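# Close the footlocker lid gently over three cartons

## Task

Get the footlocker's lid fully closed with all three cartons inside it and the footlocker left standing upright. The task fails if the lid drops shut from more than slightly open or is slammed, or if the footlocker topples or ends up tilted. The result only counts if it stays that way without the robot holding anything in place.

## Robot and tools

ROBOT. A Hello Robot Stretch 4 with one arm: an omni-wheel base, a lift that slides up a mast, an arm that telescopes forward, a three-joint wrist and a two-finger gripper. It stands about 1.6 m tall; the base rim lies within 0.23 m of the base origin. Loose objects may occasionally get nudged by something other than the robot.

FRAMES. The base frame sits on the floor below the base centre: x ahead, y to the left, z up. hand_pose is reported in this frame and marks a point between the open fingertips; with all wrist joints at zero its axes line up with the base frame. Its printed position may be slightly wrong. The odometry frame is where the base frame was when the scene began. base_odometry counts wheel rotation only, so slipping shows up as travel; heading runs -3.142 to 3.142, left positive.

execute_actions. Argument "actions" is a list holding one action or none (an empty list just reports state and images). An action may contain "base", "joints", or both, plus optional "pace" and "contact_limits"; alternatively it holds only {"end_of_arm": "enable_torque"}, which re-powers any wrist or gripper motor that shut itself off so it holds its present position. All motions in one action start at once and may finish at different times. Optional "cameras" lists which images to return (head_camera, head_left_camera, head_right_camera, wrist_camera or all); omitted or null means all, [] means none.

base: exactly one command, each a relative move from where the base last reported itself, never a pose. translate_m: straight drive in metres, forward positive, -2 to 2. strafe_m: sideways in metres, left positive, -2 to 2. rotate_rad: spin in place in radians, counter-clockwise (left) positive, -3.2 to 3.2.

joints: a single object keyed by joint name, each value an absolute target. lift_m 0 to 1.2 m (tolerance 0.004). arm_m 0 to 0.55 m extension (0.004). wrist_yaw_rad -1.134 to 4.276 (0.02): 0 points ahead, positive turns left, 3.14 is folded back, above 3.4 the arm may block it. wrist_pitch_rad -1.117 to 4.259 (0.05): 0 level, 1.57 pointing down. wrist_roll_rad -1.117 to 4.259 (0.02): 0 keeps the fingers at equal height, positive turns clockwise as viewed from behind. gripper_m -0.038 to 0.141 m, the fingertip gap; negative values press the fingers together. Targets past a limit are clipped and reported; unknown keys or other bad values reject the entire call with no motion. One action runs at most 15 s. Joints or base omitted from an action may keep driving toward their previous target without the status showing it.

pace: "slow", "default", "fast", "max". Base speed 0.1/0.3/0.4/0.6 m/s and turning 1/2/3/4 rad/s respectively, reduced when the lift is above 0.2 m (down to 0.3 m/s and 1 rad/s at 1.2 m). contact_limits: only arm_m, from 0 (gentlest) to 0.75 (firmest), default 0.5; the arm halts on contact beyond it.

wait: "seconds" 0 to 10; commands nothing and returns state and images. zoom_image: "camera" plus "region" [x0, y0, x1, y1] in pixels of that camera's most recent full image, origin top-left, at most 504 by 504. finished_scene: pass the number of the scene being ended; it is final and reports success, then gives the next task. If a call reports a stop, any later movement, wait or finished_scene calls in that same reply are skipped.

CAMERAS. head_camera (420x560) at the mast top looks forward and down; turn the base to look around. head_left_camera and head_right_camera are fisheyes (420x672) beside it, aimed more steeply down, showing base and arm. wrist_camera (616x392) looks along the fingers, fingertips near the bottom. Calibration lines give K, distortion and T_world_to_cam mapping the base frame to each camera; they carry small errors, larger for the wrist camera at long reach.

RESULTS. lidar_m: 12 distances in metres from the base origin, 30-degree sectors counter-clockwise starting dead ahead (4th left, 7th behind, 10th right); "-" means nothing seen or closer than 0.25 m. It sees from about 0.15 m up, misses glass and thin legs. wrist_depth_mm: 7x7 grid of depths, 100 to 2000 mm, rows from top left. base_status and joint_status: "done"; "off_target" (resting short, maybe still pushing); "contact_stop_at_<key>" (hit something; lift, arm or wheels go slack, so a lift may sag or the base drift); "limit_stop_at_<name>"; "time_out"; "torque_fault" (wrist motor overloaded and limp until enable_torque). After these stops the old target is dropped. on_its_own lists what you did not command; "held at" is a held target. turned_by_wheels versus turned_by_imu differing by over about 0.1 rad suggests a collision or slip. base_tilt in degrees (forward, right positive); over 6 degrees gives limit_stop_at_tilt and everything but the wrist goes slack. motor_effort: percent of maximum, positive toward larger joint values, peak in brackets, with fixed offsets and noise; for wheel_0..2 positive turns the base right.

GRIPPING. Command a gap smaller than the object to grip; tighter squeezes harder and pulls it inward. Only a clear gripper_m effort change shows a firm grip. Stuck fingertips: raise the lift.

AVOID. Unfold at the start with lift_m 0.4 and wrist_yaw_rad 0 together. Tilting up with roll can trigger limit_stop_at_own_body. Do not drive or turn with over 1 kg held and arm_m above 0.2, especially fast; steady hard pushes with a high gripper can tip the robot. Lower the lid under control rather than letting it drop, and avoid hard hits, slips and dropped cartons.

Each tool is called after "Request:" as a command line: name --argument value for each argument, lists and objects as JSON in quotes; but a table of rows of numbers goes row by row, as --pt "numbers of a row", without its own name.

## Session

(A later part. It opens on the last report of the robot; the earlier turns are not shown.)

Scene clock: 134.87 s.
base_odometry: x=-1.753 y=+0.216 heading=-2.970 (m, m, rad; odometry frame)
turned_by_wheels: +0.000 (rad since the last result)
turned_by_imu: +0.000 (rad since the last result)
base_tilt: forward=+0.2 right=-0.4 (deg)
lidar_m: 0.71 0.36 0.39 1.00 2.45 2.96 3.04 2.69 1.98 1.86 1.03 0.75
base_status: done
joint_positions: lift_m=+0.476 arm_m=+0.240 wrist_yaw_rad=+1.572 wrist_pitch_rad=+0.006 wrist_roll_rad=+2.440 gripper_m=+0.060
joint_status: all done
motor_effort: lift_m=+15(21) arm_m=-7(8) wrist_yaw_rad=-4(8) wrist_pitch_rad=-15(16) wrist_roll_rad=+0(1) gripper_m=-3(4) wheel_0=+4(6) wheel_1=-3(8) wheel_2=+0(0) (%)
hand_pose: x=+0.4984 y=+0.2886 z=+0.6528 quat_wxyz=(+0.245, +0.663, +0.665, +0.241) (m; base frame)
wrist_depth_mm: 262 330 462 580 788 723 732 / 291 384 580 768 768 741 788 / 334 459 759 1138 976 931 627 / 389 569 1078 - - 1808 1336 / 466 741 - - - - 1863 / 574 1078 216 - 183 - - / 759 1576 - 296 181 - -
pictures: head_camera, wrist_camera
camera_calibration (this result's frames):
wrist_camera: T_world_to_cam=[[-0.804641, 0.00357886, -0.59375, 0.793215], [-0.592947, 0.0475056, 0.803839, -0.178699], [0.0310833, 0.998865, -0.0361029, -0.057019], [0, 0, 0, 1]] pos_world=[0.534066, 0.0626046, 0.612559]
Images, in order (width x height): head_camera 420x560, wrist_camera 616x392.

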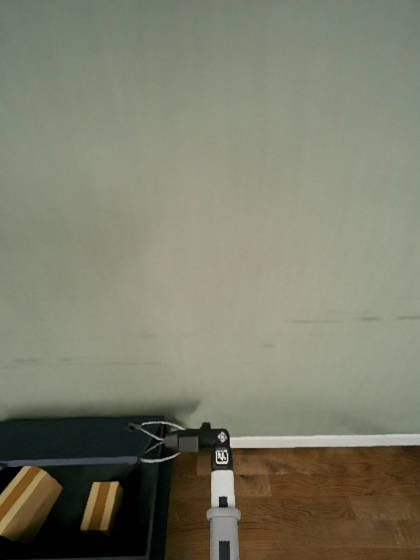

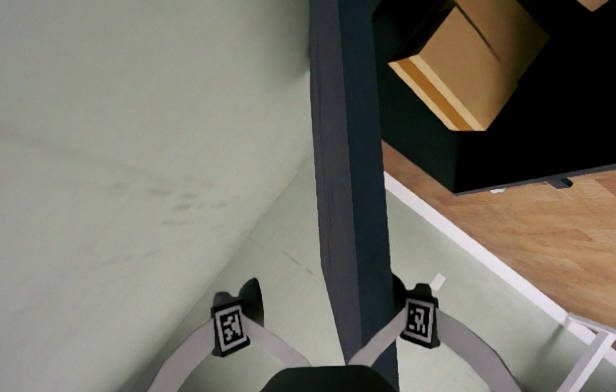

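Request:
execute_actions --actions '[{"joints":{"arm_m":0.114,"wrist_roll_rad":1.95,"lift_m":0.338},"pace":"slow"}]' --cameras '["wrist_camera"]'

Request:
execute_actions --actions '[{"base":{"strafe_m":-0.03},"joints":{"arm_m":0.085,"wrist_roll_rad":1.65,"lift_m":0.245},"pace":"slow"}]' --cameras '["wrist_camera","head_camera"]'

Scene clock: 140.37 s.
base_odometry: x=-1.753 y=+0.216 heading=-2.970 (m, m, rad; odometry frame)
turned_by_wheels: +0.000 (rad since the last result)
turned_by_imu: +0.000 (rad since the last result)
base_tilt: forward=+0.3 right=-0.4 (deg)
lidar_m: 0.71 0.34 0.41 1.01 2.43 2.97 3.00 2.74 1.98 1.85 1.08 0.74
base_status: not commanded
joint_positions: lift_m=+0.338 arm_m=+0.115 wrist_yaw_rad=+1.569 wrist_pitch_rad=+0.009 wrist_roll_rad=+1.950 gripper_m=+0.060
joint_status: all done
on_its_own: wrist_pitch_rad is at rest, and its effort (-24) is outside its rest range (-23 to +23)
motor_effort: lift_m=+17(17) arm_m=-8(8) wrist_yaw_rad=+3(15) wrist_pitch_rad=-24(24) wrist_roll_rad=+2(7) gripper_m=-5(7) wheel_0=+4(4) wheel_1=-3(3) wheel_2=+0(0) (%)
hand_pose: x=+0.3743 y=+0.2883 z=+0.5139 quat_wxyz=(+0.400, +0.584, +0.586, +0.394) (m; base frame)
wrist_depth_mm: 455 525 621 661 788 732 449 / 564 676 842 878 699 723 473 / 732 931 1281 1430 699 750 676 / 1060 1499 - - 750 854 634 / 1921 - - - 621 539 392 / - - 216 - 180 1366 891 / - - - - 198 1430 1060
pictures: wrist_camera
camera_calibration (this result's frames):
wrist_camera: T_world_to_cam=[[-0.430404, 0.000754932, -0.902636, 0.630347], [-0.901557, 0.0485292, 0.429931, 0.166691], [0.0441288, 0.998821, -0.0202066, -0.0709841], [0, 0, 0, 1]] pos_world=[0.424718, 0.0623352, 0.495874]
Images, in order (width x height): wrist_camera 616x392.

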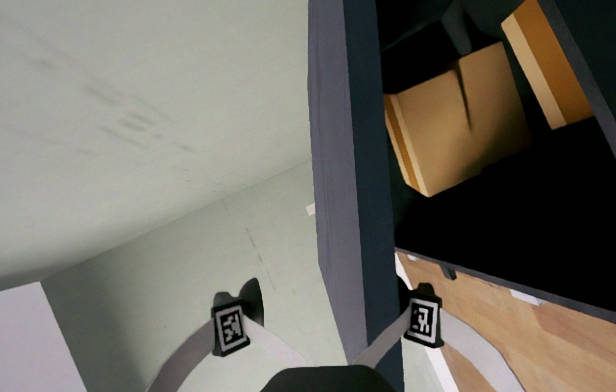

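Scene clock: 142.00 s.
base_odometry: x=-1.758 y=+0.246 heading=-2.970 (m, m, rad; odometry frame)
turned_by_wheels: +0.000 (rad since the last result)
turned_by_imu: +0.000 (rad since the last result)
base_tilt: forward=+0.1 right=-0.4 (deg)
lidar_m: 0.69 0.38 0.39 1.03 2.47 2.98 3.02 2.66 1.97 1.82 1.04 0.76
base_status: done
joint_positions: lift_m=+0.245 arm_m=+0.086 wrist_yaw_rad=+1.573 wrist_pitch_rad=+0.007 wrist_roll_rad=+1.650 gripper_m=+0.060
joint_status: all done
motor_effort: lift_m=+16(17) arm_m=-7(7) wrist_yaw_rad=-9(11) wrist_pitch_rad=-20(23) wrist_roll_rad=-1(4) gripper_m=-7(5) wheel_0=+5(10) wheel_1=-3(7) wheel_2=+0(1) (%)
hand_pose: x=+0.3440 y=+0.2887 z=+0.4213 quat_wxyz=(+0.481, +0.517, +0.522, +0.478) (m; base frame)
wrist_depth_mm: 647 676 715 676 223 214 213 / 878 976 1042 946 798 213 213 / 1366 1537 1808 1576 723 211 212 / - - - - 750 209 209 / - - - - 591 207 208 / - - 216 - 206 206 206 / - - - 260 866 204 205
pictures: head_camera, wrist_camera
camera_calibration (this result's frames):
wrist_camera: T_world_to_cam=[[-0.144978, 0.00017214, -0.989435, 0.472244], [-0.988557, 0.0421007, 0.144857, 0.331049], [0.0416808, 0.999113, -0.0059335, -0.0771257], [0, 0, 0, 1]] pos_world=[0.39894, 0.0630386, 0.418842]
Images, in order (width x height): head_camera 420x560, wrist_camera 616x392.

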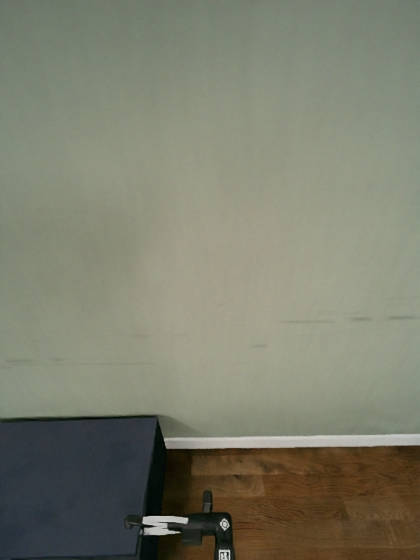

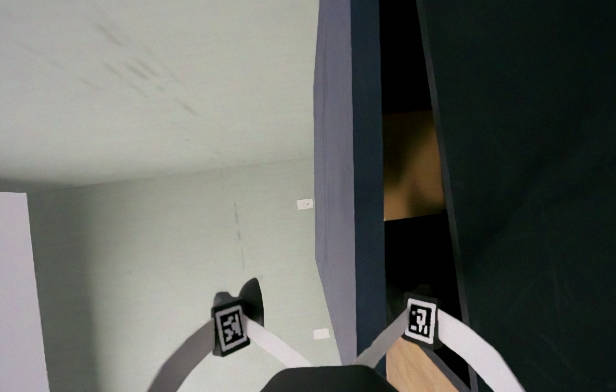

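Request:
execute_actions --actions '[{"base":{"strafe_m":-0.014},"joints":{"lift_m":0.23,"wrist_roll_rad":1.63},"pace":"slow"}]' --cameras '["wrist_camera"]'

Request:
execute_actions --actions '[{"base":{"strafe_m":-0.007},"pace":"slow"}]' --cameras '["wrist_camera"]'

Scene clock: 146.57 s.
base_odometry: x=-1.760 y=+0.259 heading=-2.970 (m, m, rad; odometry frame)
turned_by_wheels: +0.000 (rad since the last result)
turned_by_imu: +0.000 (rad since the last result)
base_tilt: forward=+0.2 right=-0.4 (deg)
lidar_m: 0.72 0.42 0.40 1.02 2.56 3.01 3.04 2.66 1.96 1.84 1.05 0.74
base_status: done
joint_positions: lift_m=+0.230 arm_m=+0.086 wrist_yaw_rad=+1.571 wrist_pitch_rad=+0.006 wrist_roll_rad=+1.630 gripper_m=+0.060
joint_status: all done
motor_effort: lift_m=+16(16) arm_m=-7(7) wrist_yaw_rad=-3(10) wrist_pitch_rad=-16(21) wrist_roll_rad=-1(1) gripper_m=-5(6) wheel_0=+5(9) wheel_1=-4(8) wheel_2=+0(1) (%)
hand_pose: x=+0.3445 y=+0.2885 z=+0.4068 quat_wxyz=(+0.486, +0.513, +0.516, +0.483) (m; base frame)
wrist_depth_mm: 661 691 732 676 229 229 229 / 904 976 1042 946 228 228 228 / 1430 1661 1808 1499 226 226 225 / - - - - 224 224 224 / - - - - 222 222 222 / - - 216 - 209 220 220 / - - - - 240 218 218
pictures: wrist_camera
camera_calibration (this result's frames):
wrist_camera: T_world_to_cam=[[-0.125179, 0.00183985, -0.992133, 0.451762], [-0.991178, 0.0436668, 0.125139, 0.342153], [0.0435534, 0.999044, -0.00364252, -0.0786275], [0, 0, 0, 1]] pos_world=[0.39911, 0.0627805, 0.405104]
Images, in order (width x height): wrist_camera 616x392.

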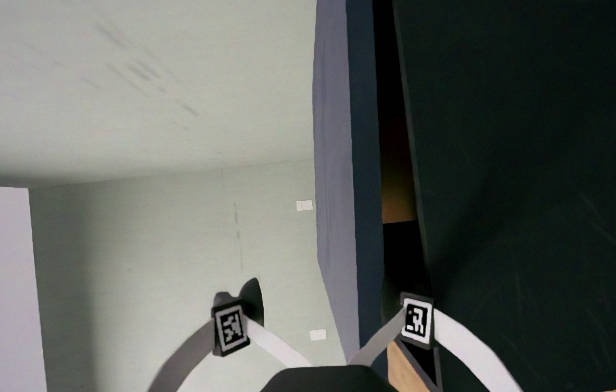

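Scene clock: 147.33 s.
base_odometry: x=-1.761 y=+0.266 heading=-2.970 (m, m, rad; odometry frame)
turned_by_wheels: +0.000 (rad since the last result)
turned_by_imu: +0.000 (rad since the last result)
base_tilt: forward=+0.4 right=-0.4 (deg)
lidar_m: 0.68 0.41 0.42 1.01 2.51 3.06 3.02 2.61 1.94 1.84 1.06 0.74
base_status: done
joint_positions: lift_m=+0.230 arm_m=+0.086 wrist_yaw_rad=+1.571 wrist_pitch_rad=+0.009 wrist_roll_rad=+1.630 gripper_m=+0.060
joint_status: not commanded
motor_effort: lift_m=+17(17) arm_m=-7(7) wrist_yaw_rad=-1(4) wrist_pitch_rad=-22(26) wrist_roll_rad=-1(0) gripper_m=-6(5) wheel_0=+4(8) wheel_1=-5(8) wheel_2=+0(1) (%)
hand_pose: x=+0.3447 y=+0.2885 z=+0.4058 quat_wxyz=(+0.487, +0.513, +0.517, +0.483) (m; base frame)
wrist_depth_mm: 654 683 723 676 237 237 238 / 904 960 1025 931 235 236 236 / 1464 1576 1808 1499 233 234 235 / - - - - 231 232 232 / - - - - 229 230 230 / - - 216 - 214 229 228 / - - - - 225 224 227
pictures: wrist_camera
camera_calibration (this result's frames):
wrist_camera: T_world_to_cam=[[-0.124963, -0.00106815, -0.992161, 0.451599], [-0.991176, 0.0446965, 0.12479, 0.34231], [0.0442129, 0.999, -0.00664412, -0.0775717], [0, 0, 0, 1]] pos_world=[0.399152, 0.0626765, 0.404827]
Images, in order (width x height): wrist_camera 616x392.

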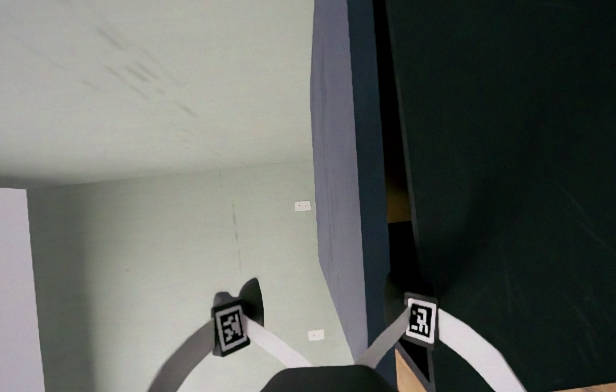

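Request:
execute_actions --actions '[{"joints":{"lift_m":0.22},"pace":"slow"}]' --cameras '["wrist_camera"]'

Request:
execute_actions --actions '[{"base":{"strafe_m":-0.035},"joints":{"lift_m":0.214},"pace":"slow"}]' --cameras '["wrist_camera","head_left_camera"]'

Scene clock: 151.97 s.
base_odometry: x=-1.761 y=+0.266 heading=-2.970 (m, m, rad; odometry frame)
turned_by_wheels: +0.000 (rad since the last result)
turned_by_imu: +0.000 (rad since the last result)
base_tilt: forward=+0.3 right=-0.4 (deg)
lidar_m: 0.70 0.43 0.40 1.01 2.47 3.03 3.03 2.65 1.96 1.81 1.05 0.73
base_status: not commanded
joint_positions: lift_m=+0.220 arm_m=+0.086 wrist_yaw_rad=+1.570 wrist_pitch_rad=+0.007 wrist_roll_rad=+1.630 gripper_m=+0.060
joint_status: all done
motor_effort: lift_m=+16(17) arm_m=-7(8) wrist_yaw_rad=+1(3) wrist_pitch_rad=-21(22) wrist_roll_rad=+1(1) gripper_m=-5(7) wheel_0=+2(4) wheel_1=-4(5) wheel_2=+0(0) (%)
hand_pose: x=+0.3449 y=+0.2884 z=+0.3963 quat_wxyz=(+0.487, +0.513, +0.516, +0.483) (m; base frame)
wrist_depth_mm: 647 683 723 676 238 238 238 / 891 976 1025 904 236 236 236 / 1430 1576 1808 1537 235 235 235 / - - - - 231 232 233 / - - - - 230 230 230 / - - 217 - 210 228 229 / - - - - 226 225 226
pictures: wrist_camera
camera_calibration (this result's frames):
wrist_camera: T_world_to_cam=[[-0.12479, 0.000687067, -0.992183, 0.441663], [-0.99116, 0.0453204, 0.124692, 0.34358], [0.0450518, 0.998972, -0.00497452, -0.0785184], [0, 0, 0, 1]] pos_world=[0.399195, 0.062563, 0.394978]
Images, in order (width x height): wrist_camera 616x392.

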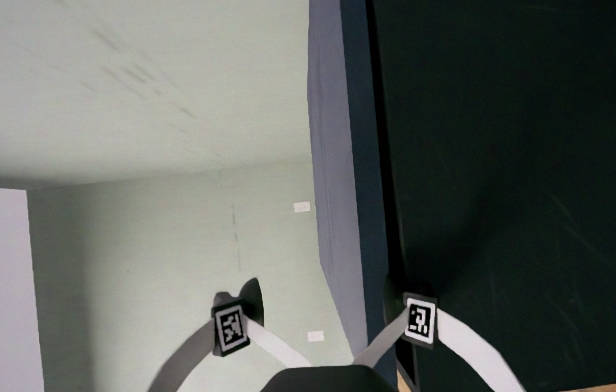

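Scene clock: 153.33 s.
base_odometry: x=-1.767 y=+0.300 heading=-2.970 (m, m, rad; odometry frame)
turned_by_wheels: +0.000 (rad since the last result)
turned_by_imu: +0.000 (rad since the last result)
base_tilt: forward=+0.3 right=-0.3 (deg)
lidar_m: 0.71 0.48 0.42 0.94 2.51 3.07 3.03 2.59 1.91 1.80 1.05 0.75
base_status: done
joint_positions: lift_m=+0.214 arm_m=+0.086 wrist_yaw_rad=+1.570 wrist_pitch_rad=+0.002 wrist_roll_rad=+1.630 gripper_m=+0.060
joint_status: all done
motor_effort: lift_m=+15(16) arm_m=-6(7) wrist_yaw_rad=+1(0) wrist_pitch_rad=-6(21) wrist_roll_rad=-1(1) gripper_m=-2(6) wheel_0=+5(9) wheel_1=-6(8) wheel_2=+0(1) (%)
hand_pose: x=+0.3448 y=+0.2884 z=+0.3918 quat_wxyz=(+0.486, +0.514, +0.515, +0.484) (m; base frame)
wrist_depth_mm: 654 683 732 668 272 272 271 / 904 946 1025 917 271 270 268 / 1464 1576 1756 1464 267 267 268 / - - - - 265 266 265 / - - - - 263 263 264 / - - 216 - 210 262 262 / - - - - 258 260 260
pictures: head_left_camera, wrist_camera
camera_calibration (this result's frames):
wrist_camera: T_world_to_cam=[[-0.124763, 0.00538449, -0.992172, 0.435767], [-0.991177, 0.0444341, 0.124879, 0.34425], [0.0447587, 0.998998, -0.000206743, -0.0803437], [0, 0, 0, 1]] pos_world=[0.399176, 0.0626203, 0.38935]
Images, in order (width x height): head_left_camera 420x672, wrist_camera 616x392.

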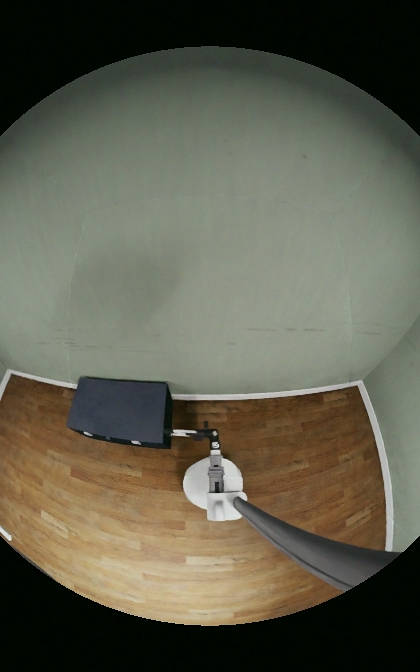

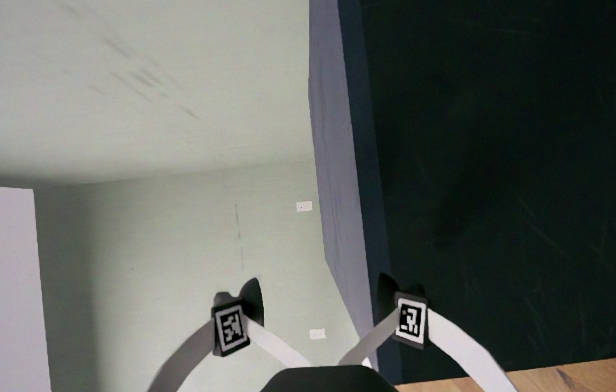

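Request:
finished_scene --scene 2

The scene is finished: the task was done.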